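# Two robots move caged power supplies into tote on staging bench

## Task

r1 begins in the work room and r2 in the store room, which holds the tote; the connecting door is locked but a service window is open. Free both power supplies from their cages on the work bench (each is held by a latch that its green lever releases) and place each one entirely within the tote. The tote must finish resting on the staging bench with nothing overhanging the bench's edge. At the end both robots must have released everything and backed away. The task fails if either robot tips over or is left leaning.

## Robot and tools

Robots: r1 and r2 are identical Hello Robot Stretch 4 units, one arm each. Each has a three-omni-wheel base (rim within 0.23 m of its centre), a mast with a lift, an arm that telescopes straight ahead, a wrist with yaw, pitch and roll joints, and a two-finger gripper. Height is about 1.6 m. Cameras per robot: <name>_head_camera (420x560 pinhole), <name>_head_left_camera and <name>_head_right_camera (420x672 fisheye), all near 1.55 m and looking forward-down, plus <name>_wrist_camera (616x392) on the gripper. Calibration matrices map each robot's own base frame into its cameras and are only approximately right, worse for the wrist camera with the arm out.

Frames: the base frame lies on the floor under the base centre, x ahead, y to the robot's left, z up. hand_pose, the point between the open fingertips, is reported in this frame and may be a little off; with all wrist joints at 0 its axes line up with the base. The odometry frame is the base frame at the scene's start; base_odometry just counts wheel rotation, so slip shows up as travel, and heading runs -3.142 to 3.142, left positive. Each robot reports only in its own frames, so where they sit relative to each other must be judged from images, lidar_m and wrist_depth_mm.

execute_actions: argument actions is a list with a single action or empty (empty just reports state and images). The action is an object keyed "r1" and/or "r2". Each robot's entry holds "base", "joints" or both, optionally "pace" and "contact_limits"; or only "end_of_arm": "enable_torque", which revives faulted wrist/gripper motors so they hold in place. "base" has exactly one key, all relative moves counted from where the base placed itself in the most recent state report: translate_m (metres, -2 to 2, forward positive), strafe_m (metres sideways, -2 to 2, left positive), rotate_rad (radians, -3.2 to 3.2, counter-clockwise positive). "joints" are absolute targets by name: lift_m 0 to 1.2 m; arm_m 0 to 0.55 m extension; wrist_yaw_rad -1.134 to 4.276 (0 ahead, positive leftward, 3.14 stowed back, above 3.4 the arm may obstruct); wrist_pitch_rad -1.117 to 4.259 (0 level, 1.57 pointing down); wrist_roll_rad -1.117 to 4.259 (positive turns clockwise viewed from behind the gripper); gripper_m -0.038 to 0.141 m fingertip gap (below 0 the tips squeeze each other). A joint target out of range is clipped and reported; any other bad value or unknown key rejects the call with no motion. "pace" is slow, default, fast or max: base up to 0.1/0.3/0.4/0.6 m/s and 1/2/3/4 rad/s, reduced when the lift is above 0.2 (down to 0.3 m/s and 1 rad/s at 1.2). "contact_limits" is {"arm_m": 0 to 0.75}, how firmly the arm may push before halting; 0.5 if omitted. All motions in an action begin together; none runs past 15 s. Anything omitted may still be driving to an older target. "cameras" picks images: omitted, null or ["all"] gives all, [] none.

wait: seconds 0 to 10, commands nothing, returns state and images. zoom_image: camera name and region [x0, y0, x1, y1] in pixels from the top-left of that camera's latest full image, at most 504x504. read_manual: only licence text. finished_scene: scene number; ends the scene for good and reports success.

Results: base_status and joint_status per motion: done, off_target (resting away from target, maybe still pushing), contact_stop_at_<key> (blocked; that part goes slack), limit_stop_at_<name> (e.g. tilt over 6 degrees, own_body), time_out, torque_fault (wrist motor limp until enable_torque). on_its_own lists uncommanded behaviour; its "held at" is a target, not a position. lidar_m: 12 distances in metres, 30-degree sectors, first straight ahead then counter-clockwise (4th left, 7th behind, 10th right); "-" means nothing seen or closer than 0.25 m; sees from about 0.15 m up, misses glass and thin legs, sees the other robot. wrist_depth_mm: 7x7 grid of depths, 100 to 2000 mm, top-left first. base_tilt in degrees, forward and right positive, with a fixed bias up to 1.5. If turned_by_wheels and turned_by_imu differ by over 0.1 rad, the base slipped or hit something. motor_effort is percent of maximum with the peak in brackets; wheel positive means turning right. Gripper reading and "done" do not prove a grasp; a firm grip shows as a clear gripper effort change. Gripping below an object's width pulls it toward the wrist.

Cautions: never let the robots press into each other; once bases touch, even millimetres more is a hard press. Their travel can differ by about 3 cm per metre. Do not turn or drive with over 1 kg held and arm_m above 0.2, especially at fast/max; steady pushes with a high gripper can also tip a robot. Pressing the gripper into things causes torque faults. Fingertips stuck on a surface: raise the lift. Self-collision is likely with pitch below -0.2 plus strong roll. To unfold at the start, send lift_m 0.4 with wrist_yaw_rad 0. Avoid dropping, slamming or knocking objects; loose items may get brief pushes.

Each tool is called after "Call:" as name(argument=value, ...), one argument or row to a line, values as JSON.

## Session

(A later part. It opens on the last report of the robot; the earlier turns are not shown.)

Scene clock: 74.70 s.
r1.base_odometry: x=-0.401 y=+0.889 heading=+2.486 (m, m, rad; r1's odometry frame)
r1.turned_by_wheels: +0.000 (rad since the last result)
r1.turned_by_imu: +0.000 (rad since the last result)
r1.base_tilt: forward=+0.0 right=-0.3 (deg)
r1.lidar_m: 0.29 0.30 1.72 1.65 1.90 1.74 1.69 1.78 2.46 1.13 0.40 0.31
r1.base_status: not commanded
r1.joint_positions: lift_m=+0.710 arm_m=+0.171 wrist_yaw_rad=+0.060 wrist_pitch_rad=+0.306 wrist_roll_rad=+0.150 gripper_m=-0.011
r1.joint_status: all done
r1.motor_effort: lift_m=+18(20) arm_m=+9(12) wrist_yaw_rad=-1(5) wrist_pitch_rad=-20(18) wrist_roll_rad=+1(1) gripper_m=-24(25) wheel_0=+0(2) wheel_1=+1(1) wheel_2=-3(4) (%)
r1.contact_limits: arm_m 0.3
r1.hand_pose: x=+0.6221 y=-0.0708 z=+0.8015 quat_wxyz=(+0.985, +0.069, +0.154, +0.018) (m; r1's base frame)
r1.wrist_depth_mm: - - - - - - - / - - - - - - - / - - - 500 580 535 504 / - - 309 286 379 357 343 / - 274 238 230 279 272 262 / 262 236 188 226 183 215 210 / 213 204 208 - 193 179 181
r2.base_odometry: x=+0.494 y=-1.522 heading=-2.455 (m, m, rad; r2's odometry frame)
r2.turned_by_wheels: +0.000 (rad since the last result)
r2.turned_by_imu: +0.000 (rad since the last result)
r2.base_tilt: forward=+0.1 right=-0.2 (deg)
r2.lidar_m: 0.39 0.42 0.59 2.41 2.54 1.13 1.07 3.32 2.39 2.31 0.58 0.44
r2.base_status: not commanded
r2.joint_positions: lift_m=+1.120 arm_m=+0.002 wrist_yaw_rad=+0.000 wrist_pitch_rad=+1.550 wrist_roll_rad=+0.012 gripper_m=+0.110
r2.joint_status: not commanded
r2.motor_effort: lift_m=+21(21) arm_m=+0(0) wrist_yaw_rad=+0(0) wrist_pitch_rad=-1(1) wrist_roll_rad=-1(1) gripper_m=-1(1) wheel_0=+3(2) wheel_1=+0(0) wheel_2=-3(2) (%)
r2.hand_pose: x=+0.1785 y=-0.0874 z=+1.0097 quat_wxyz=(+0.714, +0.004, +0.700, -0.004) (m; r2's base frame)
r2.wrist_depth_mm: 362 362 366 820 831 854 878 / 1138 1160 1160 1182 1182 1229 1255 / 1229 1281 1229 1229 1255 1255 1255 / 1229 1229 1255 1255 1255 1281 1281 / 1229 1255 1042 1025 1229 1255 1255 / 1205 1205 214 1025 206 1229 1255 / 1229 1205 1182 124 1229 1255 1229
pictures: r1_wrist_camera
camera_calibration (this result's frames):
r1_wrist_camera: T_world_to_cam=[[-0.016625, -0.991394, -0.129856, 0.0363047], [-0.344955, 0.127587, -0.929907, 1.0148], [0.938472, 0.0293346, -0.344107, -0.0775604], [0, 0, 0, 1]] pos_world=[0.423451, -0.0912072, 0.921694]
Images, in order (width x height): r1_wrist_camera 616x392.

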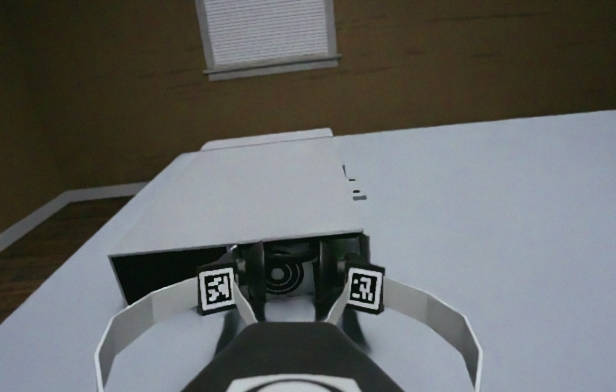

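Call:
execute_actions(
  actions=[
    {"r1":{"joints":{"arm_m":0.180,"gripper_m":-0.036,"lift_m":0.708},"contact_limits":{"arm_m":0.3},"pace":"slow"}},
  ],
  cameras=["r1_wrist_camera"],
)

Call:
zoom_image(
  camera="r1_wrist_camera",
  region=[200, 200, 400, 330],
)

Scene clock: 75.93 s.
r1.base_odometry: x=-0.401 y=+0.889 heading=+2.486 (m, m, rad; r1's odometry frame)
r1.turned_by_wheels: +0.000 (rad since the last result)
r1.turned_by_imu: +0.000 (rad since the last result)
r1.base_tilt: forward=-0.1 right=-0.4 (deg)
r1.lidar_m: 0.27 0.31 1.70 1.65 1.91 1.78 1.68 1.73 2.49 1.13 0.43 0.30
r1.base_status: not commanded
r1.joint_positions: lift_m=+0.708 arm_m=+0.178 wrist_yaw_rad=+0.059 wrist_pitch_rad=+0.307 wrist_roll_rad=+0.150 gripper_m=-0.035
r1.joint_status: all done
r1.motor_effort: lift_m=+17(17) arm_m=+12(15) wrist_yaw_rad=+2(14) wrist_pitch_rad=-23(22) wrist_roll_rad=-3(0) gripper_m=-25(25) wheel_0=+2(2) wheel_1=+2(2) wheel_2=-6(6) (%)
r1.contact_limits: arm_m 0.3
r1.hand_pose: x=+0.6284 y=-0.0712 z=+0.7992 quat_wxyz=(+0.985, +0.069, +0.155, +0.017) (m; r1's base frame)
r1.wrist_depth_mm: - - - - - - - / - - - - - - - / - - - 455 569 530 488 / - - 300 281 375 353 338 / - 257 229 225 267 268 257 / 259 165 193 225 185 210 206 / 211 202 205 - 190 179 178
r2.base_odometry: x=+0.494 y=-1.522 heading=-2.455 (m, m, rad; r2's odometry frame)
r2.turned_by_wheels: +0.000 (rad since the last result)
r2.turned_by_imu: +0.000 (rad since the last result)
r2.base_tilt: forward=+0.1 right=-0.3 (deg)
r2.lidar_m: 0.40 0.41 0.57 2.41 2.54 1.13 1.05 3.28 2.41 2.31 0.55 0.41
r2.base_status: not commanded
r2.joint_positions: lift_m=+1.120 arm_m=+0.002 wrist_yaw_rad=+0.000 wrist_pitch_rad=+1.550 wrist_roll_rad=+0.012 gripper_m=+0.110
r2.joint_status: not commanded
r2.motor_effort: lift_m=+21(21) arm_m=-1(1) wrist_yaw_rad=+0(0) wrist_pitch_rad=-1(1) wrist_roll_rad=-2(0) gripper_m=-1(0) wheel_0=+3(2) wheel_1=+1(1) wheel_2=-3(2) (%)
r2.hand_pose: x=+0.1785 y=-0.0874 z=+1.0097 quat_wxyz=(+0.714, +0.004, +0.700, -0.004) (m; r2's base frame)
r2.wrist_depth_mm: 362 364 366 831 842 854 878 / 1160 1138 1160 1160 1182 1205 1229 / 1229 1255 1255 1255 1229 1255 1281 / 1229 1229 1255 1255 1281 1229 1255 / 1205 1229 1025 1025 1281 1255 1255 / 1205 1205 214 1025 205 1229 1255 / 1205 1205 1205 124 1229 1229 1229
pictures: r1_wrist_camera
camera_calibration (this result's frames):
r1_wrist_camera: T_world_to_cam=[[-0.0182855, -0.991377, -0.129757, 0.0366535], [-0.345966, 0.128035, -0.92947, 1.01522], [0.938069, 0.0278955, -0.345324, -0.0831727], [0, 0, 0, 1]] pos_world=[0.429925, -0.0913268, 0.919655]
Images, in order (width x height): r1_wrist_camera 616x392.

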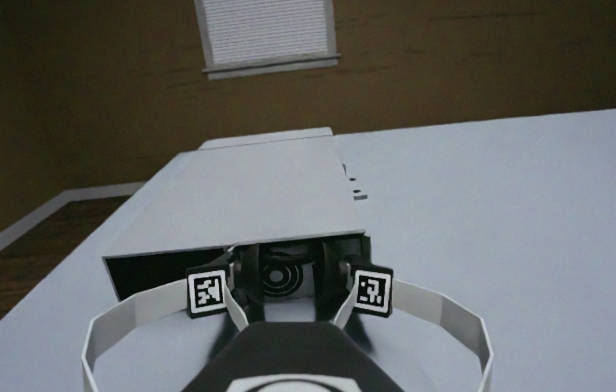

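Region (200, 200, 400, 330) of r1_wrist_camera's 616x392 image, scaled by 2.520; it fills the top 328 rows of this view, and the rest is white.

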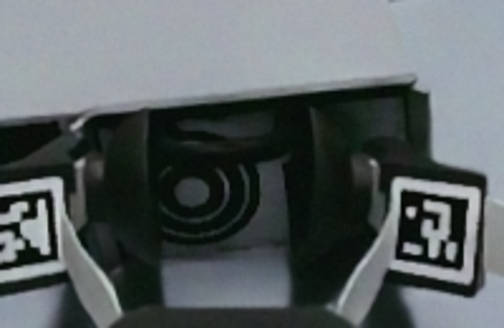

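Call:
execute_actions(
  actions=[
    {"r1":{"joints":{"arm_m":0.160},"contact_limits":{"arm_m":0.5},"pace":"slow"}},
  ],
  cameras=["r1_wrist_camera"],
)

Call:
zoom_image(
  camera="r1_wrist_camera",
  region=[200, 200, 400, 330],
)

Scene clock: 77.23 s.
r1.base_odometry: x=-0.401 y=+0.889 heading=+2.486 (m, m, rad; r1's odometry frame)
r1.turned_by_wheels: +0.000 (rad since the last result)
r1.turned_by_imu: +0.000 (rad since the last result)
r1.base_tilt: forward=+0.0 right=-0.4 (deg)
r1.lidar_m: 0.28 0.30 1.69 1.65 1.90 1.77 1.68 1.78 2.48 1.11 0.41 0.31
r1.base_status: not commanded
r1.joint_positions: lift_m=+0.708 arm_m=+0.162 wrist_yaw_rad=+0.061 wrist_pitch_rad=+0.306 wrist_roll_rad=+0.150 gripper_m=-0.035
r1.joint_status: all done
r1.motor_effort: lift_m=+20(19) arm_m=-10(15) wrist_yaw_rad=-3(18) wrist_pitch_rad=-17(22) wrist_roll_rad=-2(0) gripper_m=-29(32) wheel_0=-1(2) wheel_1=-1(2) wheel_2=+0(6) (%)
r1.contact_limits: arm_m 0.5
r1.hand_pose: x=+0.6125 y=-0.0704 z=+0.7995 quat_wxyz=(+0.985, +0.069, +0.154, +0.019) (m; r1's base frame)
r1.wrist_depth_mm: - - - - - - - / - - - - - - - / - - - 466 569 535 492 / - - 301 282 377 355 342 / - 286 240 229 276 267 258 / 262 163 185 224 183 210 208 / 211 202 206 - 190 178 178
r2.base_odometry: x=+0.494 y=-1.522 heading=-2.455 (m, m, rad; r2's odometry frame)
r2.turned_by_wheels: +0.000 (rad since the last result)
r2.turned_by_imu: +0.000 (rad since the last result)
r2.base_tilt: forward=+0.1 right=-0.2 (deg)
r2.lidar_m: 0.38 0.40 0.58 2.40 2.51 1.12 1.08 3.32 2.41 2.32 0.60 0.43
r2.base_status: not commanded
r2.joint_positions: lift_m=+1.120 arm_m=+0.002 wrist_yaw_rad=+0.000 wrist_pitch_rad=+1.550 wrist_roll_rad=+0.012 gripper_m=+0.110
r2.joint_status: not commanded
r2.motor_effort: lift_m=+22(22) arm_m=+0(1) wrist_yaw_rad=+0(0) wrist_pitch_rad=-1(1) wrist_roll_rad=-3(0) gripper_m=-1(1) wheel_0=+3(3) wheel_1=+1(1) wheel_2=-2(2) (%)
r2.hand_pose: x=+0.1785 y=-0.0874 z=+1.0097 quat_wxyz=(+0.714, +0.004, +0.700, -0.004) (m; r2's base frame)
r2.wrist_depth_mm: 362 366 368 820 842 854 866 / 1138 1160 1160 1160 1182 1205 1255 / 1255 1255 1255 1229 1255 1255 1255 / 1229 1229 1255 1255 1255 1281 1255 / 1255 1205 1042 1042 1255 1229 1255 / 1205 1229 213 1008 205 1229 1229 / 1205 1229 1205 123 1229 1255 1255
pictures: r1_wrist_camera
camera_calibration (this result's frames):
r1_wrist_camera: T_world_to_cam=[[-0.0154994, -0.991402, -0.129926, 0.035556], [-0.344612, 0.127277, -0.930077, 1.00952], [0.938617, 0.0303586, -0.343622, -0.0697067], [0, 0, 0, 1]] pos_world=[0.413872, -0.0911224, 0.9196]
Images, in order (width x height): r1_wrist_camera 616x392.

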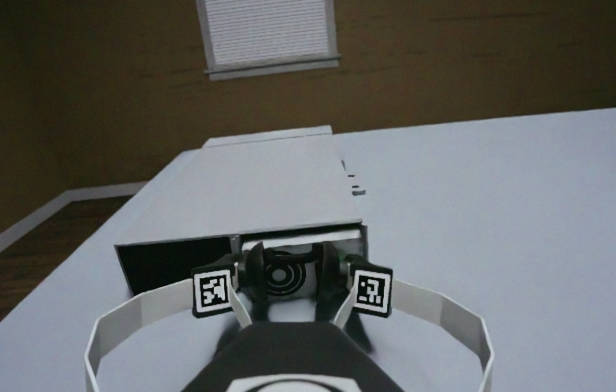

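Region (200, 200, 400, 330) of r1_wrist_camera's 616x392 image, scaled by 2.520; it fills the top 328 rows of this view, and the rest is white.

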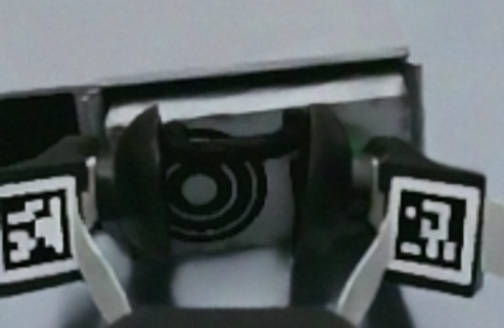

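Call:
execute_actions(
  actions=[
    {"r1":{"base":{"translate_m":-0.07},"joints":{"arm_m":0.035},"pace":"slow"}},
  ],
  cameras=["r1_wrist_camera","r1_head_camera"],
)

Scene clock: 79.87 s.
r1.base_odometry: x=-0.345 y=+0.846 heading=+2.486 (m, m, rad; r1's odometry frame)
r1.turned_by_wheels: +0.000 (rad since the last result)
r1.turned_by_imu: +0.000 (rad since the last result)
r1.base_tilt: forward=+0.0 right=-0.3 (deg)
r1.lidar_m: 0.35 0.39 1.71 1.65 1.91 1.67 1.62 1.68 2.36 2.42 0.54 0.41
r1.base_status: done
r1.joint_positions: lift_m=+0.708 arm_m=+0.037 wrist_yaw_rad=+0.060 wrist_pitch_rad=+0.307 wrist_roll_rad=+0.150 gripper_m=-0.035
r1.joint_status: all done
r1.motor_effort: lift_m=+20(19) arm_m=-9(11) wrist_yaw_rad=-2(5) wrist_pitch_rad=-20(23) wrist_roll_rad=+0(0) gripper_m=-28(29) wheel_0=+0(2) wheel_1=+0(4) wheel_2=+1(6) (%)
r1.hand_pose: x=+0.4873 y=-0.0707 z=+0.7991 quat_wxyz=(+0.985, +0.069, +0.155, +0.018) (m; r1's base frame)
r1.wrist_depth_mm: - - - - - - - / - - - - - - - / - - 559 512 574 535 500 / - - 430 296 382 355 340 / - 325 298 229 277 268 259 / 260 163 186 227 185 211 209 / 211 201 207 - 191 179 179
r2.base_odometry: x=+0.494 y=-1.522 heading=-2.455 (m, m, rad; r2's odometry frame)
r2.turned_by_wheels: +0.000 (rad since the last result)
r2.turned_by_imu: +0.001 (rad since the last result)
r2.base_tilt: forward=+0.1 right=-0.2 (deg)
r2.lidar_m: 0.38 0.42 0.60 2.40 2.52 1.14 1.07 3.34 2.38 2.32 0.59 0.44
r2.base_status: not commanded
r2.joint_positions: lift_m=+1.120 arm_m=+0.002 wrist_yaw_rad=+0.000 wrist_pitch_rad=+1.550 wrist_roll_rad=+0.012 gripper_m=+0.110
r2.joint_status: not commanded
r2.motor_effort: lift_m=+22(21) arm_m=+0(0) wrist_yaw_rad=+0(0) wrist_pitch_rad=-1(1) wrist_roll_rad=-3(2) gripper_m=-1(0) wheel_0=+3(3) wheel_1=+1(1) wheel_2=-3(3) (%)
r2.hand_pose: x=+0.1785 y=-0.0874 z=+1.0097 quat_wxyz=(+0.714, +0.004, +0.700, -0.004) (m; r2's base frame)
r2.wrist_depth_mm: 362 362 366 831 842 854 878 / 1138 1160 1160 1182 1182 1205 1229 / 1255 1281 1255 1255 1255 1281 1281 / 1229 1229 1255 1255 1281 1255 1255 / 1229 1255 1025 1008 1255 1255 1255 / 1229 1205 214 1025 205 1255 1229 / 1205 1229 1205 124 1255 1255 1229
pictures: r1_head_camera, r1_wrist_camera
camera_calibration (this result's frames):
r1_wrist_camera: T_world_to_cam=[[-0.0165614, -0.991397, -0.129839, 0.0337613], [-0.34575, 0.127525, -0.929621, 0.96626], [0.938181, 0.0294961, -0.344887, 0.0488813], [0, 0, 0, 1]] pos_world=[0.288784, -0.0911929, 0.919498]
Images, in order (width x height): r1_head_camera 420x560, r1_wrist_camera 616x392.

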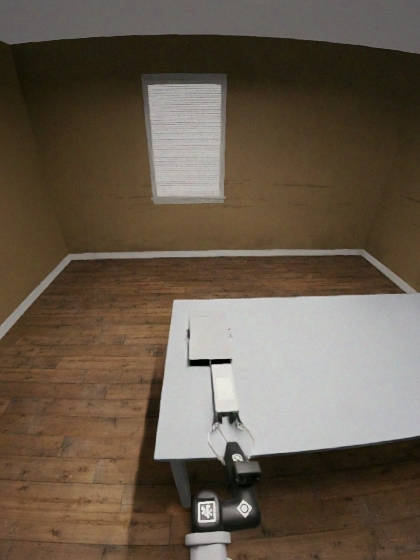

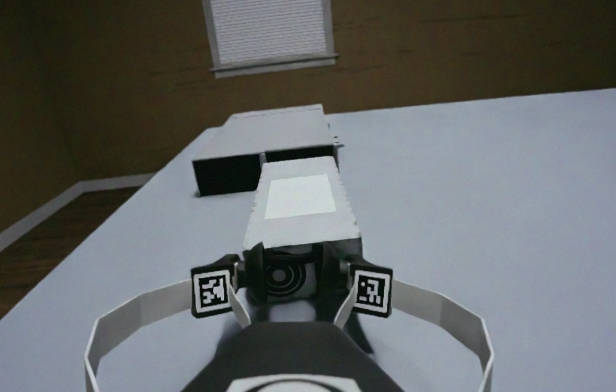

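Call:
execute_actions(
  actions=[
    {"r1":{"joints":{"arm_m":0.0,"gripper_m":0.036},"pace":"slow"}},
  ],
  cameras=["r1_wrist_camera"],
)

Scene clock: 82.43 s.
r1.base_odometry: x=-0.345 y=+0.846 heading=+2.486 (m, m, rad; r1's odometry frame)
r1.turned_by_wheels: +0.000 (rad since the last result)
r1.turned_by_imu: +0.000 (rad since the last result)
r1.base_tilt: forward=-0.1 right=-0.4 (deg)
r1.lidar_m: 0.36 0.38 1.69 1.66 1.90 1.65 1.61 1.72 2.35 2.44 0.53 0.39
r1.base_status: not commanded
r1.joint_positions: lift_m=+0.708 arm_m=+0.002 wrist_yaw_rad=+0.060 wrist_pitch_rad=+0.302 wrist_roll_rad=+0.150 gripper_m=+0.036
r1.joint_status: all done
r1.motor_effort: lift_m=+19(19) arm_m=-9(11) wrist_yaw_rad=-1(3) wrist_pitch_rad=-7(20) wrist_roll_rad=-1(2) gripper_m=-2(26) wheel_0=+0(0) wheel_1=+0(0) wheel_2=+1(1) (%)
r1.hand_pose: x=+0.4535 y=-0.0708 z=+0.8003 quat_wxyz=(+0.986, +0.069, +0.152, +0.018) (m; r1's base frame)
r1.wrist_depth_mm: - - - - - - - / - - - - - - - / - - 603 554 603 549 517 / - - 452 317 394 370 349 / - 338 289 246 289 276 264 / 265 255 189 227 193 220 212 / 216 206 211 - 190 181 182
r2.base_odometry: x=+0.494 y=-1.522 heading=-2.455 (m, m, rad; r2's odometry frame)
r2.turned_by_wheels: +0.000 (rad since the last result)
r2.turned_by_imu: +0.001 (rad since the last result)
r2.base_tilt: forward=+0.1 right=-0.3 (deg)
r2.lidar_m: 0.38 0.42 0.59 2.41 2.53 1.15 1.05 3.31 2.40 2.31 0.58 0.42
r2.base_status: not commanded
r2.joint_positions: lift_m=+1.120 arm_m=+0.002 wrist_yaw_rad=+0.000 wrist_pitch_rad=+1.550 wrist_roll_rad=+0.012 gripper_m=+0.110
r2.joint_status: not commanded
r2.motor_effort: lift_m=+22(21) arm_m=+0(0) wrist_yaw_rad=+0(0) wrist_pitch_rad=-1(1) wrist_roll_rad=-2(0) gripper_m=-2(0) wheel_0=+3(3) wheel_1=+1(1) wheel_2=-2(3) (%)
r2.hand_pose: x=+0.1785 y=-0.0874 z=+1.0097 quat_wxyz=(+0.714, +0.004, +0.700, -0.004) (m; r2's base frame)
r2.wrist_depth_mm: 362 364 366 842 842 854 866 / 1138 1138 1138 1182 1182 1205 1255 / 1229 1255 1255 1281 1255 1281 1281 / 1255 1229 1255 1229 1281 1255 1281 / 1229 1205 1042 1025 1255 1255 1281 / 1229 1229 213 1042 205 1255 1255 / 1205 1229 1255 124 1229 1255 1255
pictures: r1_wrist_camera
camera_calibration (this result's frames):
r1_wrist_camera: T_world_to_cam=[[-0.0163499, -0.991355, -0.130185, 0.0334652], [-0.34148, 0.12791, -0.931145, 0.955062], [0.939747, 0.0292314, -0.34062, 0.0768696], [0, 0, 0, 1]] pos_world=[0.254444, -0.091233, 0.919841]
Images, in order (width x height): r1_wrist_camera 616x392.

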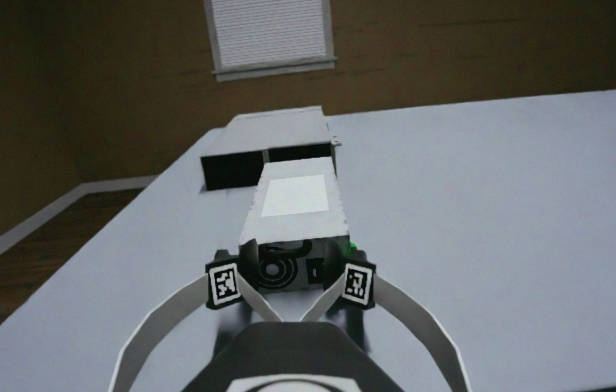

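Call:
execute_actions(
  actions=[
    {"r1":{"base":{"translate_m":-0.025},"pace":"fast"}},
  ],
  cameras=[],
)

Call:
execute_actions(
  actions=[
    {"r1":{"joints":{"lift_m":0.98,"gripper_m":0.11,"wrist_yaw_rad":0,"wrist_roll_rad":0},"pace":"max"}},
  ],
  cameras=[],
)

Call:
execute_actions(
  actions=[
    {"r1":{"base":{"strafe_m":0.012},"joints":{"wrist_pitch_rad":1.55,"arm_m":0.42},"pace":"fast"}},
  ],
  cameras=["r1_wrist_camera"],
)

Scene clock: 83.50 s.
r1.base_odometry: x=-0.326 y=+0.831 heading=+2.487 (m, m, rad; r1's odometry frame)
r1.turned_by_wheels: +0.000 (rad since the last result)
r1.turned_by_imu: +0.000 (rad since the last result)
r1.base_tilt: forward=-0.1 right=-0.4 (deg)
r1.lidar_m: 0.37 0.40 1.71 1.67 1.86 1.66 1.58 1.68 2.31 2.42 0.56 0.44
r1.base_status: done
r1.joint_positions: lift_m=+0.708 arm_m=+0.002 wrist_yaw_rad=+0.060 wrist_pitch_rad=+0.302 wrist_roll_rad=+0.150 gripper_m=+0.036
r1.joint_status: not commanded
r1.motor_effort: lift_m=+19(20) arm_m=-9(9) wrist_yaw_rad=-1(2) wrist_pitch_rad=-8(8) wrist_roll_rad=-1(1) gripper_m=-2(3) wheel_0=+1(3) wheel_1=+1(1) wheel_2=-1(9) (%)
r1.hand_pose: x=+0.4535 y=-0.0707 z=+0.8004 quat_wxyz=(+0.986, +0.069, +0.152, +0.018) (m; r1's base frame)
r1.wrist_depth_mm: - - - - - - - / - - - - - - - / - - 634 564 603 544 517 / - - 439 319 394 368 349 / - 336 290 272 289 277 265 / 267 255 189 229 191 220 213 / 216 206 211 - 190 189 189
r2.base_odometry: x=+0.494 y=-1.522 heading=-2.455 (m, m, rad; r2's odometry frame)
r2.turned_by_wheels: +0.000 (rad since the last result)
r2.turned_by_imu: +0.000 (rad since the last result)
r2.base_tilt: forward=+0.1 right=-0.2 (deg)
r2.lidar_m: 0.39 0.40 0.56 2.43 2.52 1.12 1.07 3.30 2.42 2.32 0.60 0.40
r2.base_status: not commanded
r2.joint_positions: lift_m=+1.120 arm_m=+0.002 wrist_yaw_rad=+0.000 wrist_pitch_rad=+1.550 wrist_roll_rad=+0.012 gripper_m=+0.110
r2.joint_status: not commanded
r2.motor_effort: lift_m=+22(21) arm_m=-1(0) wrist_yaw_rad=+0(0) wrist_pitch_rad=-1(1) wrist_roll_rad=-3(3) gripper_m=-1(1) wheel_0=+3(3) wheel_1=+1(1) wheel_2=-3(3) (%)
r2.hand_pose: x=+0.1785 y=-0.0874 z=+1.0097 quat_wxyz=(+0.714, +0.004, +0.700, -0.004) (m; r2's base frame)
r2.wrist_depth_mm: 362 364 366 831 842 854 866 / 1138 1160 1182 1182 1182 1205 1255 / 1255 1229 1255 1255 1255 1229 1281 / 1229 1229 1255 1255 1255 1255 1255 / 1205 1229 1042 1008 1229 1255 1255 / 1229 1205 213 1025 206 1229 1255 / 1205 1205 1205 124 1229 1229 1255
pictures: none
No camera images: the call's "cameras" was empty. Leave "cameras" out to get every camera's image.

Scene clock: 85.10 s.
r1.base_odometry: x=-0.326 y=+0.831 heading=+2.487 (m, m, rad; r1's odometry frame)
r1.turned_by_wheels: +0.000 (rad since the last result)
r1.turned_by_imu: +0.000 (rad since the last result)
r1.base_tilt: forward=+0.0 right=-0.4 (deg)
r1.lidar_m: 0.36 0.43 1.72 1.67 1.88 1.63 1.60 1.67 2.30 2.43 0.55 0.41
r1.base_status: not commanded
r1.joint_positions: lift_m=+0.980 arm_m=+0.002 wrist_yaw_rad=+0.000 wrist_pitch_rad=+0.302 wrist_roll_rad=+0.000 gripper_m=+0.110
r1.joint_status: all done
r1.motor_effort: lift_m=+21(25) arm_m=-9(9) wrist_yaw_rad=-1(5) wrist_pitch_rad=-7(7) wrist_roll_rad=-2(5) gripper_m=+0(4) wheel_0=+1(1) wheel_1=+1(1) wheel_2=-1(1) (%)
r1.hand_pose: x=+0.4488 y=-0.0874 z=+1.0722 quat_wxyz=(+0.989, +0.000, +0.150, +0.000) (m; r1's base frame)
r1.wrist_depth_mm: - - - - - - - / - - - - - - - / - - - - - - - / - - - - - - - / - - 741 798 820 866 854 / 1708 640 585 585 609 676 676 / 1397 544 544 - 564 544 569
r2.base_odometry: x=+0.494 y=-1.522 heading=-2.455 (m, m, rad; r2's odometry frame)
r2.turned_by_wheels: +0.000 (rad since the last result)
r2.turned_by_imu: +0.000 (rad since the last result)
r2.base_tilt: forward=+0.2 right=-0.2 (deg)
r2.lidar_m: 0.39 0.41 0.60 2.41 2.51 1.13 1.07 3.30 2.42 2.31 0.57 0.42
r2.base_status: not commanded
r2.joint_positions: lift_m=+1.120 arm_m=+0.002 wrist_yaw_rad=+0.000 wrist_pitch_rad=+1.550 wrist_roll_rad=+0.012 gripper_m=+0.110
r2.joint_status: not commanded
r2.motor_effort: lift_m=+21(21) arm_m=-1(0) wrist_yaw_rad=+0(0) wrist_pitch_rad=-1(1) wrist_roll_rad=-3(3) gripper_m=-2(1) wheel_0=+3(3) wheel_1=+0(0) wheel_2=-3(3) (%)
r2.hand_pose: x=+0.1785 y=-0.0874 z=+1.0097 quat_wxyz=(+0.714, +0.004, +0.700, -0.004) (m; r2's base frame)
r2.wrist_depth_mm: 362 362 366 820 842 842 878 / 1138 1160 1160 1182 1182 1205 1229 / 1255 1255 1229 1255 1255 1281 1281 / 1229 1229 1229 1229 1229 1281 1255 / 1205 1255 1025 1025 1229 1255 1229 / 1229 1205 214 1025 206 1255 1229 / 1229 1205 1205 124 1255 1255 1255
pictures: none
No camera images: the call's "cameras" was empty. Leave "cameras" out to get every camera's image.

Scene clock: 87.07 s.
r1.base_odometry: x=-0.333 y=+0.822 heading=+2.486 (m, m, rad; r1's odometry frame)
r1.turned_by_wheels: +0.000 (rad since the last result)
r1.turned_by_imu: +0.000 (rad since the last result)
r1.base_tilt: forward=+0.0 right=-0.3 (deg)
r1.lidar_m: 0.38 0.39 1.68 1.65 1.85 1.68 1.57 1.66 2.31 2.46 0.55 0.38
r1.base_status: done
r1.joint_positions: lift_m=+0.980 arm_m=+0.418 wrist_yaw_rad=+0.000 wrist_pitch_rad=+1.550 wrist_roll_rad=+0.000 gripper_m=+0.110
r1.joint_status: all done
r1.motor_effort: lift_m=+22(21) arm_m=+9(9) wrist_yaw_rad=-2(1) wrist_pitch_rad=-1(2) wrist_roll_rad=+0(1) gripper_m=+1(1) wheel_0=+0(8) wheel_1=+0(7) wheel_2=-1(1) (%)
r1.hand_pose: x=+0.5954 y=-0.0874 z=+0.8696 quat_wxyz=(+0.714, +0.000, +0.700, +0.000) (m; r1's base frame)
r1.wrist_depth_mm: 315 315 274 277 325 330 334 / 317 317 322 324 327 332 334 / 683 324 325 290 330 334 340 / 683 324 327 290 332 336 342 / 691 325 327 293 334 342 343 / 327 327 293 293 338 345 347 / 329 332 330 - 342 345 351
r2.base_odometry: x=+0.494 y=-1.522 heading=-2.455 (m, m, rad; r2's odometry frame)
r2.turned_by_wheels: +0.000 (rad since the last result)
r2.turned_by_imu: +0.000 (rad since the last result)
r2.base_tilt: forward=+0.2 right=-0.2 (deg)
r2.lidar_m: 0.38 0.41 0.59 2.41 2.52 1.14 1.06 3.29 2.42 2.31 0.58 0.42
r2.base_status: not commanded
r2.joint_positions: lift_m=+1.120 arm_m=+0.002 wrist_yaw_rad=+0.000 wrist_pitch_rad=+1.550 wrist_roll_rad=+0.012 gripper_m=+0.110
r2.joint_status: not commanded
r2.motor_effort: lift_m=+21(21) arm_m=+0(0) wrist_yaw_rad=+0(0) wrist_pitch_rad=-1(2) wrist_roll_rad=-2(1) gripper_m=+0(1) wheel_0=+3(3) wheel_1=+1(1) wheel_2=-3(3) (%)
r2.hand_pose: x=+0.1785 y=-0.0874 z=+1.0097 quat_wxyz=(+0.714, +0.004, +0.700, -0.004) (m; r2's base frame)
r2.wrist_depth_mm: 362 362 366 820 842 854 866 / 1138 1160 1160 1182 1205 1205 1229 / 1229 1255 1255 1229 1281 1281 1255 / 1229 1229 1229 1255 1255 1255 1255 / 1205 1229 1042 1025 1255 1255 1255 / 1229 1229 213 1025 205 1255 1255 / 1205 1229 1229 124 1229 1229 1229
pictures: r1_wrist_camera
camera_calibration (this result's frames):
r1_wrist_camera: T_world_to_cam=[[0.00195927, -0.999438, 0.033474, -0.125615], [-0.999802, -0.00129537, 0.0198436, 0.623825], [-0.0197891, -0.0335063, -0.999243, 1.10622], [0, 0, 0, 1]] pos_world=[0.645839, -0.0876709, 1.09721]
Images, in order (width x height): r1_wrist_camera 616x392.

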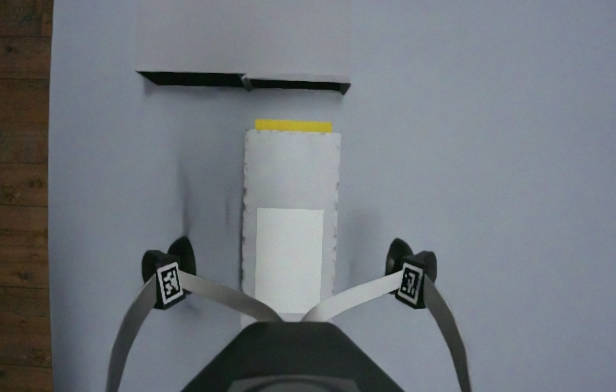

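Call:
execute_actions(
  actions=[
    {"r1":{"joints":{"lift_m":0.90,"arm_m":0.415,"gripper_m":0.095},"pace":"default"}},
  ],
  cameras=[],
)

Call:
execute_actions(
  actions=[
    {"r1":{"joints":{"gripper_m":0.015},"pace":"default"}},
  ],
  cameras=["r1_wrist_camera"],
)

Scene clock: 88.87 s.
r1.base_odometry: x=-0.333 y=+0.822 heading=+2.486 (m, m, rad; r1's odometry frame)
r1.turned_by_wheels: +0.000 (rad since the last result)
r1.turned_by_imu: +0.000 (rad since the last result)
r1.base_tilt: forward=-0.1 right=-0.3 (deg)
r1.lidar_m: 0.37 0.41 1.70 1.62 1.88 1.67 1.60 1.66 2.31 2.45 0.54 0.39
r1.base_status: not commanded
r1.joint_positions: lift_m=+0.900 arm_m=+0.417 wrist_yaw_rad=+0.000 wrist_pitch_rad=+1.550 wrist_roll_rad=+0.000 gripper_m=+0.095
r1.joint_status: all done
r1.motor_effort: lift_m=+17(20) arm_m=-9(8) wrist_yaw_rad=-2(1) wrist_pitch_rad=-1(1) wrist_roll_rad=-2(2) gripper_m=+0(0) wheel_0=+0(0) wheel_1=+0(1) wheel_2=-1(1) (%)
r1.hand_pose: x=+0.5935 y=-0.0874 z=+0.7900 quat_wxyz=(+0.714, +0.000, +0.700, +0.000) (m; r1's base frame)
r1.wrist_depth_mm: 238 205 200 200 248 250 252 / 240 242 245 247 249 252 255 / 241 244 244 210 252 254 256 / 242 247 247 211 254 256 259 / 246 248 213 213 254 257 263 / 247 248 213 213 257 263 264 / 250 251 254 - 259 264 266
r2.base_odometry: x=+0.494 y=-1.522 heading=-2.455 (m, m, rad; r2's odometry frame)
r2.turned_by_wheels: +0.000 (rad since the last result)
r2.turned_by_imu: +0.000 (rad since the last result)
r2.base_tilt: forward=+0.1 right=-0.2 (deg)
r2.lidar_m: 0.40 0.41 0.58 2.41 2.50 1.15 1.03 3.32 2.40 2.31 0.60 0.42
r2.base_status: not commanded
r2.joint_positions: lift_m=+1.120 arm_m=+0.002 wrist_yaw_rad=+0.000 wrist_pitch_rad=+1.550 wrist_roll_rad=+0.012 gripper_m=+0.110
r2.joint_status: not commanded
r2.motor_effort: lift_m=+21(21) arm_m=+0(0) wrist_yaw_rad=+0(0) wrist_pitch_rad=+0(1) wrist_roll_rad=-6(1) gripper_m=-1(1) wheel_0=+2(2) wheel_1=+1(1) wheel_2=-2(2) (%)
r2.hand_pose: x=+0.1785 y=-0.0874 z=+1.0097 quat_wxyz=(+0.714, +0.004, +0.700, -0.004) (m; r2's base frame)
r2.wrist_depth_mm: 362 362 366 831 842 854 878 / 1138 1160 1160 1138 1205 1205 1229 / 1255 1229 1255 1255 1255 1281 1281 / 1229 1229 1229 1255 1255 1255 1281 / 1229 1229 1025 1025 1255 1229 1255 / 1205 1229 214 1025 205 1255 1255 / 1205 1229 1229 124 1205 1229 1255
pictures: none
No camera images: the call's "cameras" was empty. Leave "cameras" out to get every camera's image.

Scene clock: 90.47 s.
r1.base_odometry: x=-0.333 y=+0.822 heading=+2.486 (m, m, rad; r1's odometry frame)
r1.turned_by_wheels: +0.000 (rad since the last result)
r1.turned_by_imu: +0.000 (rad since the last result)
r1.base_tilt: forward=+0.0 right=-0.4 (deg)
r1.lidar_m: 0.37 0.40 1.68 1.66 1.89 1.67 1.58 1.66 2.32 2.44 0.57 0.38
r1.base_status: not commanded
r1.joint_positions: lift_m=+0.900 arm_m=+0.417 wrist_yaw_rad=+0.000 wrist_pitch_rad=+1.550 wrist_roll_rad=+0.000 gripper_m=+0.016
r1.joint_status: all done
r1.motor_effort: lift_m=+20(20) arm_m=-9(9) wrist_yaw_rad=-1(1) wrist_pitch_rad=+0(1) wrist_roll_rad=+0(2) gripper_m=-27(29) wheel_0=+0(0) wheel_1=+0(0) wheel_2=-1(1) (%)
r1.hand_pose: x=+0.5935 y=-0.0874 z=+0.7898 quat_wxyz=(+0.714, +0.000, +0.700, +0.000) (m; r1's base frame)
r1.wrist_depth_mm: 236 236 223 198 244 248 250 / 238 240 242 244 248 249 252 / 240 242 243 194 249 255 254 / 243 246 245 195 251 254 256 / 244 246 195 196 253 256 259 / 246 176 196 198 190 259 262 / 247 250 252 - 258 260 264
r2.base_odometry: x=+0.494 y=-1.522 heading=-2.455 (m, m, rad; r2's odometry frame)
r2.turned_by_wheels: +0.000 (rad since the last result)
r2.turned_by_imu: +0.000 (rad since the last result)
r2.base_tilt: forward=+0.1 right=-0.1 (deg)
r2.lidar_m: 0.40 0.40 0.60 2.41 2.53 1.12 1.06 3.31 2.40 2.32 0.60 0.43
r2.base_status: not commanded
r2.joint_positions: lift_m=+1.120 arm_m=+0.002 wrist_yaw_rad=+0.000 wrist_pitch_rad=+1.550 wrist_roll_rad=+0.012 gripper_m=+0.110
r2.joint_status: not commanded
r2.motor_effort: lift_m=+21(21) arm_m=+0(0) wrist_yaw_rad=+0(0) wrist_pitch_rad=-1(1) wrist_roll_rad=-3(0) gripper_m=-1(2) wheel_0=+3(2) wheel_1=+0(1) wheel_2=-3(3) (%)
r2.hand_pose: x=+0.1785 y=-0.0874 z=+1.0097 quat_wxyz=(+0.714, +0.004, +0.700, -0.004) (m; r2's base frame)
r2.wrist_depth_mm: 362 364 368 831 842 854 878 / 1138 1160 1160 1182 1182 1229 1229 / 1229 1229 1229 1229 1281 1281 1281 / 1229 1229 1255 1255 1255 1255 1255 / 1229 1229 1025 1025 1229 1255 1255 / 1205 1229 214 1008 205 1255 1229 / 1182 1205 1229 124 1255 1229 1229
pictures: r1_wrist_camera
camera_calibration (this result's frames):
r1_wrist_camera: T_world_to_cam=[[0.00181249, -0.999438, 0.0334738, -0.12285], [-0.9998, -0.00114477, 0.0199561, 0.623394], [-0.0199066, -0.0335033, -0.99924, 1.02641], [0, 0, 0, 1]] pos_world=[0.643924, -0.0876794, 1.0173]
Images, in order (width x height): r1_wrist_camera 616x392.

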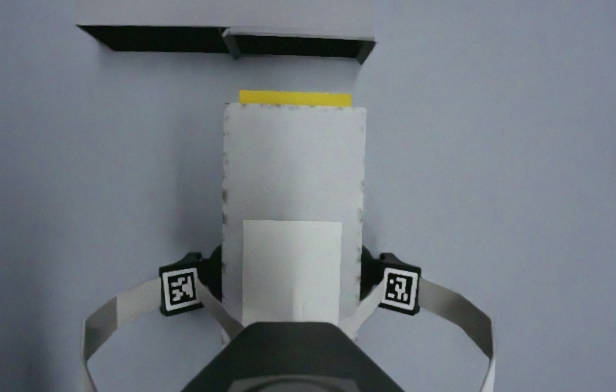

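Call:
execute_actions(
  actions=[
    {"r1":{"base":{"rotate_rad":1.258},"joints":{"lift_m":0.92,"arm_m":0.05,"wrist_roll_rad":-0.30},"pace":"default"}},
  ],
  cameras=["r1_head_camera"],
)

Scene clock: 93.17 s.
r1.base_odometry: x=-0.333 y=+0.822 heading=-2.539 (m, m, rad; r1's odometry frame)
r1.turned_by_wheels: +1.258 (rad since the last result)
r1.turned_by_imu: +1.274 (rad since the last result)
r1.base_tilt: forward=+0.0 right=-0.4 (deg)
r1.lidar_m: 1.66 1.85 1.90 1.61 1.57 1.80 2.45 0.85 0.51 0.36 0.36 1.96
r1.base_status: done
r1.joint_positions: lift_m=+0.920 arm_m=+0.052 wrist_yaw_rad=+0.000 wrist_pitch_rad=+1.550 wrist_roll_rad=-0.300 gripper_m=+0.016
r1.joint_status: all done
r1.motor_effort: lift_m=+25(26) arm_m=-9(10) wrist_yaw_rad=-1(5) wrist_pitch_rad=-2(5) wrist_roll_rad=+0(7) gripper_m=-27(29) wheel_0=-2(7) wheel_1=+1(8) wheel_2=+1(7) (%)
r1.hand_pose: x=+0.2284 y=-0.0874 z=+0.8093 quat_wxyz=(+0.706, -0.107, +0.692, +0.104) (m; r1's base frame)
r1.wrist_depth_mm: 960 991 991 991 976 1025 1008 / 991 976 991 976 1008 1025 1025 / 991 1025 1008 194 1025 1042 1042 / 1008 1042 831 195 1008 1042 1060 / 991 991 195 197 866 1042 1060 / 991 176 196 198 190 459 404 / 1008 1008 831 - 1060 1078 1078
r2.base_odometry: x=+0.494 y=-1.522 heading=-2.455 (m, m, rad; r2's odometry frame)
r2.turned_by_wheels: +0.000 (rad since the last result)
r2.turned_by_imu: +0.001 (rad since the last result)
r2.base_tilt: forward=+0.1 right=-0.2 (deg)
r2.lidar_m: 0.40 0.43 0.62 2.41 2.51 1.15 1.07 3.28 2.41 2.29 0.58 0.42
r2.base_status: not commanded
r2.joint_positions: lift_m=+1.120 arm_m=+0.002 wrist_yaw_rad=+0.000 wrist_pitch_rad=+1.550 wrist_roll_rad=+0.012 gripper_m=+0.110
r2.joint_status: not commanded
r2.motor_effort: lift_m=+22(21) arm_m=+0(0) wrist_yaw_rad=+0(0) wrist_pitch_rad=-1(1) wrist_roll_rad=-2(2) gripper_m=-1(2) wheel_0=+2(2) wheel_1=+1(1) wheel_2=-2(3) (%)
r2.hand_pose: x=+0.1785 y=-0.0874 z=+1.0097 quat_wxyz=(+0.714, +0.004, +0.700, -0.004) (m; r2's base frame)
r2.wrist_depth_mm: 359 364 366 820 842 842 878 / 1160 1160 1160 1160 1182 1229 1229 / 1255 1229 1255 1255 1255 1255 1255 / 1229 1255 1229 1255 1255 1255 1255 / 1229 1229 1042 1025 1229 1255 1255 / 1229 1229 214 1025 205 1229 1229 / 1205 1229 1229 124 1229 1229 1229
pictures: r1_head_camera
Images, in order (width x height): r1_head_camera 420x560.

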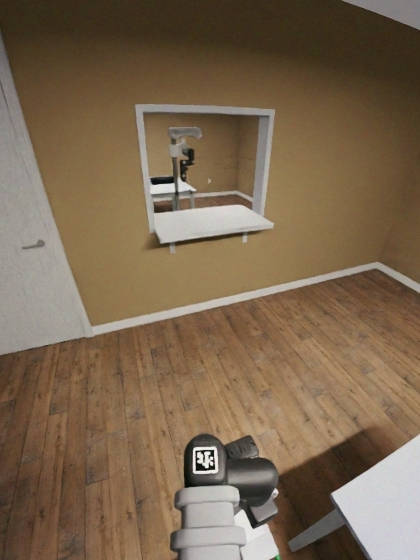

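Call:
execute_actions(
  actions=[
    {"r1":{"base":{"translate_m":1.16},"joints":{"lift_m":1.085,"arm_m":0.2},"pace":"fast"}},
  ],
  cameras=[],
)

Call:
execute_actions(
  actions=[
    {"r1":{"joints":{"arm_m":0.5},"pace":"fast"}},
  ],
  cameras=["r1_wrist_camera","r1_head_camera","r2_head_camera"],
)

Scene clock: 97.83 s.
r1.base_odometry: x=-1.288 y=+0.164 heading=-2.539 (m, m, rad; r1's odometry frame)
r1.turned_by_wheels: +0.000 (rad since the last result)
r1.turned_by_imu: +0.002 (rad since the last result)
r1.base_tilt: forward=-0.1 right=-0.4 (deg)
r1.lidar_m: 0.29 0.53 0.86 1.39 1.94 2.25 3.56 0.96 1.11 2.81 1.63 0.27
r1.base_status: done
r1.joint_positions: lift_m=+1.085 arm_m=+0.198 wrist_yaw_rad=+0.000 wrist_pitch_rad=+1.550 wrist_roll_rad=-0.300 gripper_m=+0.016
r1.joint_status: all done
r1.motor_effort: lift_m=+26(29) arm_m=+8(10) wrist_yaw_rad=-1(2) wrist_pitch_rad=+0(8) wrist_roll_rad=-1(2) gripper_m=-28(28) wheel_0=+1(9) wheel_1=-2(8) wheel_2=+1(10) (%)
r1.hand_pose: x=+0.3755 y=-0.0874 z=+0.9743 quat_wxyz=(+0.706, -0.107, +0.692, +0.105) (m; r1's base frame)
r1.wrist_depth_mm: 960 946 931 931 917 917 904 / 1118 1138 1118 1160 1160 1205 1182 / 1138 1138 1160 193 1182 1205 1182 / 1118 1182 1182 195 1182 1205 1205 / 1182 1182 196 197 1205 1205 1229 / 1182 177 196 198 190 1229 1229 / 1160 1182 976 - 1205 1229 1229
r2.base_odometry: x=+0.494 y=-1.522 heading=-2.455 (m, m, rad; r2's odometry frame)
r2.turned_by_wheels: +0.000 (rad since the last result)
r2.turned_by_imu: +0.001 (rad since the last result)
r2.base_tilt: forward=+0.1 right=-0.2 (deg)
r2.lidar_m: 0.39 0.41 0.59 2.42 2.51 1.13 1.07 3.29 2.39 2.32 0.60 0.39
r2.base_status: not commanded
r2.joint_positions: lift_m=+1.120 arm_m=+0.002 wrist_yaw_rad=+0.000 wrist_pitch_rad=+1.550 wrist_roll_rad=+0.012 gripper_m=+0.110
r2.joint_status: not commanded
r2.motor_effort: lift_m=+22(22) arm_m=-1(1) wrist_yaw_rad=+0(0) wrist_pitch_rad=-1(1) wrist_roll_rad=-2(0) gripper_m=+0(1) wheel_0=+2(2) wheel_1=+1(0) wheel_2=-3(3) (%)
r2.hand_pose: x=+0.1785 y=-0.0874 z=+1.0097 quat_wxyz=(+0.714, +0.004, +0.700, -0.004) (m; r2's base frame)
r2.wrist_depth_mm: 364 364 366 820 842 854 866 / 1138 1160 1160 1160 1160 1205 1255 / 1255 1229 1255 1255 1255 1281 1255 / 1205 1255 1229 1255 1229 1255 1281 / 1229 1205 1025 1025 1255 1255 1255 / 1205 1229 214 1025 205 1255 1229 / 1205 1205 1205 124 1205 1255 1255
pictures: none
No camera images: the call's "cameras" was empty. Leave "cameras" out to get every camera's image.

Scene clock: 99.53 s.
r1.base_odometry: x=-1.288 y=+0.164 heading=-2.539 (m, m, rad; r1's odometry frame)
r1.turned_by_wheels: +0.000 (rad since the last result)
r1.turned_by_imu: +0.000 (rad since the last result)
r1.base_tilt: forward=+0.0 right=-0.4 (deg)
r1.lidar_m: 0.52 0.51 0.85 1.43 1.93 2.21 3.58 0.97 1.12 2.81 1.63 0.61
r1.base_status: not commanded
r1.joint_positions: lift_m=+1.085 arm_m=+0.498 wrist_yaw_rad=+0.000 wrist_pitch_rad=+1.550 wrist_roll_rad=-0.300 gripper_m=+0.016
r1.joint_status: all done
r1.motor_effort: lift_m=+26(25) arm_m=+8(7) wrist_yaw_rad=-2(2) wrist_pitch_rad=+0(2) wrist_roll_rad=+0(1) gripper_m=-26(29) wheel_0=+1(1) wheel_1=-2(1) wheel_2=+1(1) (%)
r1.hand_pose: x=+0.6755 y=-0.0874 z=+0.9743 quat_wxyz=(+0.706, -0.107, +0.692, +0.105) (m; r1's base frame)
r1.wrist_depth_mm: 266 270 271 276 277 279 283 / 271 272 273 276 281 282 286 / 270 273 274 193 281 286 286 / 273 277 277 195 285 287 289 / 274 278 196 196 285 290 291 / 277 176 197 198 190 291 294 / 1160 991 960 - 1229 1205 1255
r2.base_odometry: x=+0.494 y=-1.522 heading=-2.455 (m, m, rad; r2's odometry frame)
r2.turned_by_wheels: +0.000 (rad since the last result)
r2.turned_by_imu: +0.000 (rad since the last result)
r2.base_tilt: forward=+0.1 right=-0.2 (deg)
r2.lidar_m: 0.38 0.41 0.58 2.42 2.52 1.11 1.07 3.33 2.41 2.31 0.60 0.41
r2.base_status: not commanded
r2.joint_positions: lift_m=+1.120 arm_m=+0.002 wrist_yaw_rad=+0.000 wrist_pitch_rad=+1.550 wrist_roll_rad=+0.012 gripper_m=+0.110
r2.joint_status: not commanded
r2.motor_effort: lift_m=+22(21) arm_m=-1(0) wrist_yaw_rad=+0(0) wrist_pitch_rad=-1(1) wrist_roll_rad=-2(1) gripper_m=-1(1) wheel_0=+3(2) wheel_1=+0(1) wheel_2=-2(3) (%)
r2.hand_pose: x=+0.1785 y=-0.0874 z=+1.0097 quat_wxyz=(+0.714, +0.004, +0.700, -0.004) (m; r2's base frame)
r2.wrist_depth_mm: 359 364 366 820 842 854 866 / 1138 1160 1160 1160 1182 1182 1255 / 1229 1229 1255 1255 1255 1281 1255 / 1229 1255 1229 1281 1229 1255 1255 / 1205 1229 1025 1025 1255 1255 1255 / 1229 1229 213 1008 206 1255 1255 / 1229 1229 1229 124 1229 1229 1229
pictures: r1_head_camera, r1_wrist_camera, r2_head_camera
camera_calibration (this result's frames):
r1_wrist_camera: T_world_to_cam=[[0.297114, -0.954017, 0.0396758, -0.330718], [-0.954808, -0.296498, 0.0207344, 0.644737], [-0.00801721, -0.0440432, -0.998997, 1.20328], [0, 0, 0, 1]] pos_world=[0.723508, -0.0713509, 1.20183]
Images, in order (width x height): r1_head_camera 420x560, r1_wrist_camera 616x392, r2_head_camera 420x560.

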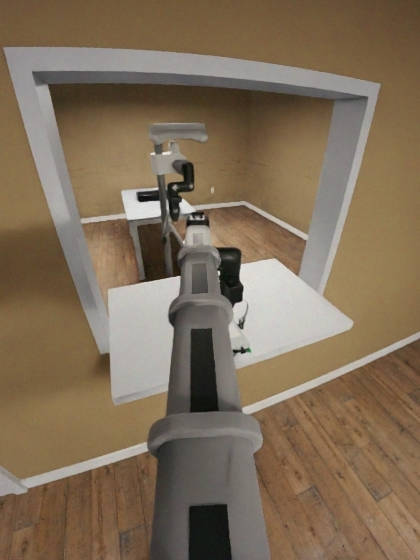

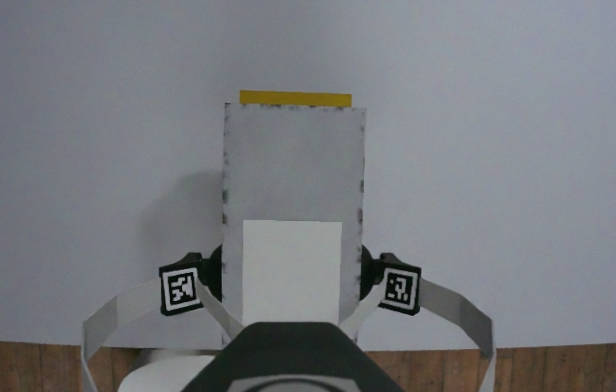

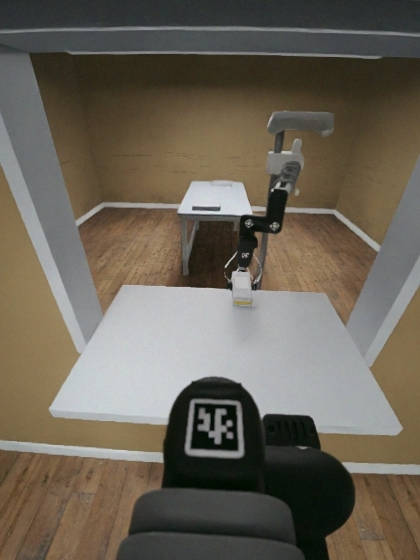

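Call:
execute_actions(
  actions=[
    {"r1":{"base":{"translate_m":0.2},"joints":{"arm_m":0.545},"pace":"default"},"r2":{"base":{"strafe_m":0.05}}},
  ],
  cameras=[],
)

Call:
execute_actions(
  actions=[
    {"r1":{"joints":{"lift_m":1.054},"pace":"default"}},
  ],
  cameras=["r1_wrist_camera","r2_head_camera"],
)

Scene clock: 101.77 s.
r1.base_odometry: x=-1.453 y=+0.050 heading=-2.539 (m, m, rad; r1's odometry frame)
r1.turned_by_wheels: +0.000 (rad since the last result)
r1.turned_by_imu: +0.000 (rad since the last result)
r1.base_tilt: forward=-0.1 right=-0.3 (deg)
r1.lidar_m: 0.33 0.31 0.63 1.02 2.00 2.28 3.76 1.16 1.33 2.79 0.75 0.38
r1.base_status: done
r1.joint_positions: lift_m=+1.085 arm_m=+0.544 wrist_yaw_rad=+0.000 wrist_pitch_rad=+1.550 wrist_roll_rad=-0.300 gripper_m=+0.016
r1.joint_status: all done
r1.motor_effort: lift_m=+26(25) arm_m=+8(10) wrist_yaw_rad=-2(0) wrist_pitch_rad=+0(5) wrist_roll_rad=-1(1) gripper_m=-29(27) wheel_0=+0(4) wheel_1=+1(2) wheel_2=+0(9) (%)
r1.hand_pose: x=+0.7205 y=-0.0874 z=+0.9743 quat_wxyz=(+0.706, -0.107, +0.692, +0.105) (m; r1's base frame)
r1.wrist_depth_mm: 266 270 272 274 277 279 283 / 268 270 274 276 281 281 285 / 270 273 273 193 281 283 287 / 272 276 277 195 283 286 290 / 274 278 196 196 286 287 291 / 278 175 198 198 189 291 296 / 279 282 283 - 290 294 297
r2.base_odometry: x=+0.525 y=-1.561 heading=-2.455 (m, m, rad; r2's odometry frame)
r2.turned_by_wheels: +0.000 (rad since the last result)
r2.turned_by_imu: +0.000 (rad since the last result)
r2.base_tilt: forward=+0.2 right=-0.2 (deg)
r2.lidar_m: 0.39 0.43 0.92 2.37 2.46 1.09 1.07 1.14 2.45 2.37 0.58 0.42
r2.base_status: done
r2.joint_positions: lift_m=+1.120 arm_m=+0.002 wrist_yaw_rad=+0.000 wrist_pitch_rad=+1.550 wrist_roll_rad=+0.012 gripper_m=+0.110
r2.joint_status: not commanded
r2.motor_effort: lift_m=+21(21) arm_m=+0(1) wrist_yaw_rad=+0(0) wrist_pitch_rad=+0(1) wrist_roll_rad=-1(2) gripper_m=-1(1) wheel_0=-4(10) wheel_1=+1(8) wheel_2=+0(0) (%)
r2.hand_pose: x=+0.1785 y=-0.0874 z=+1.0097 quat_wxyz=(+0.714, +0.004, +0.700, -0.004) (m; r2's base frame)
r2.wrist_depth_mm: 362 364 366 820 854 854 878 / 1160 1160 1182 1160 1160 1205 1255 / 1229 1255 1255 1229 1281 1281 1281 / 1229 1255 1229 1229 1229 1255 1255 / 1205 1229 1025 1042 1255 1255 1229 / 1229 1229 214 1008 205 1229 1255 / 1205 1205 1229 124 1229 1229 1229
pictures: none
No camera images: the call's "cameras" was empty. Leave "cameras" out to get every camera's image.

Scene clock: 102.70 s.
r1.base_odometry: x=-1.453 y=+0.050 heading=-2.539 (m, m, rad; r1's odometry frame)
r1.turned_by_wheels: +0.000 (rad since the last result)
r1.turned_by_imu: +0.000 (rad since the last result)
r1.base_tilt: forward=+0.0 right=-0.4 (deg)
r1.lidar_m: 0.33 0.30 0.63 1.03 2.00 2.27 3.74 1.13 1.29 2.73 0.74 0.39
r1.base_status: not commanded
r1.joint_positions: lift_m=+1.054 arm_m=+0.544 wrist_yaw_rad=+0.000 wrist_pitch_rad=+1.550 wrist_roll_rad=-0.300 gripper_m=+0.016
r1.joint_status: all done
r1.motor_effort: lift_m=+20(25) arm_m=+8(8) wrist_yaw_rad=-2(3) wrist_pitch_rad=-1(1) wrist_roll_rad=+1(2) gripper_m=-28(28) wheel_0=+0(1) wheel_1=+1(1) wheel_2=+0(0) (%)
r1.hand_pose: x=+0.7205 y=-0.0874 z=+0.9438 quat_wxyz=(+0.706, -0.107, +0.692, +0.105) (m; r1's base frame)
r1.wrist_depth_mm: 238 240 243 245 247 250 251 / 241 241 244 246 247 252 253 / 242 243 244 193 251 253 256 / 244 246 248 196 253 254 258 / 246 247 196 196 254 258 260 / 247 176 196 199 191 260 263 / 249 250 254 - 260 263 266
r2.base_odometry: x=+0.525 y=-1.561 heading=-2.455 (m, m, rad; r2's odometry frame)
r2.turned_by_wheels: +0.000 (rad since the last result)
r2.turned_by_imu: +0.000 (rad since the last result)
r2.base_tilt: forward=+0.1 right=-0.2 (deg)
r2.lidar_m: 0.39 0.42 0.91 2.37 2.46 1.11 1.07 1.13 2.44 2.37 0.61 0.41
r2.base_status: not commanded
r2.joint_positions: lift_m=+1.120 arm_m=+0.002 wrist_yaw_rad=+0.000 wrist_pitch_rad=+1.550 wrist_roll_rad=+0.012 gripper_m=+0.110
r2.joint_status: not commanded
r2.motor_effort: lift_m=+21(21) arm_m=-1(1) wrist_yaw_rad=+0(0) wrist_pitch_rad=-2(0) wrist_roll_rad=-1(1) gripper_m=-1(1) wheel_0=-4(4) wheel_1=+1(1) wheel_2=+0(0) (%)
r2.hand_pose: x=+0.1785 y=-0.0874 z=+1.0097 quat_wxyz=(+0.714, +0.004, +0.700, -0.004) (m; r2's base frame)
r2.wrist_depth_mm: 362 364 364 831 831 854 878 / 1118 1160 1160 1182 1182 1205 1255 / 1229 1255 1255 1229 1255 1281 1281 / 1229 1255 1255 1229 1229 1255 1281 / 1229 1229 1025 1025 1229 1255 1255 / 1229 1229 214 1042 205 1255 1255 / 1205 1182 1229 124 1229 1255 1229
pictures: r1_wrist_camera, r2_head_camera
camera_calibration (this result's frames):
r1_wrist_camera: T_world_to_cam=[[0.297066, -0.954033, 0.0396565, -0.342824], [-0.954823, -0.296448, 0.0207962, 0.688291], [-0.00808421, -0.0440428, -0.998997, 1.17316], [0, 0, 0, 1]] pos_world=[0.768521, -0.0713537, 1.17126]
Images, in order (width x height): r1_wrist_camera 616x392, r2_head_camera 420x560.

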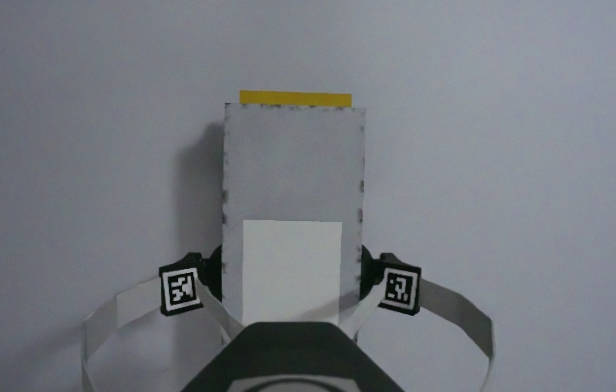

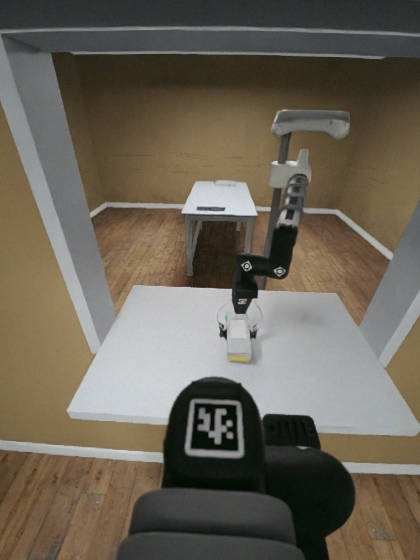

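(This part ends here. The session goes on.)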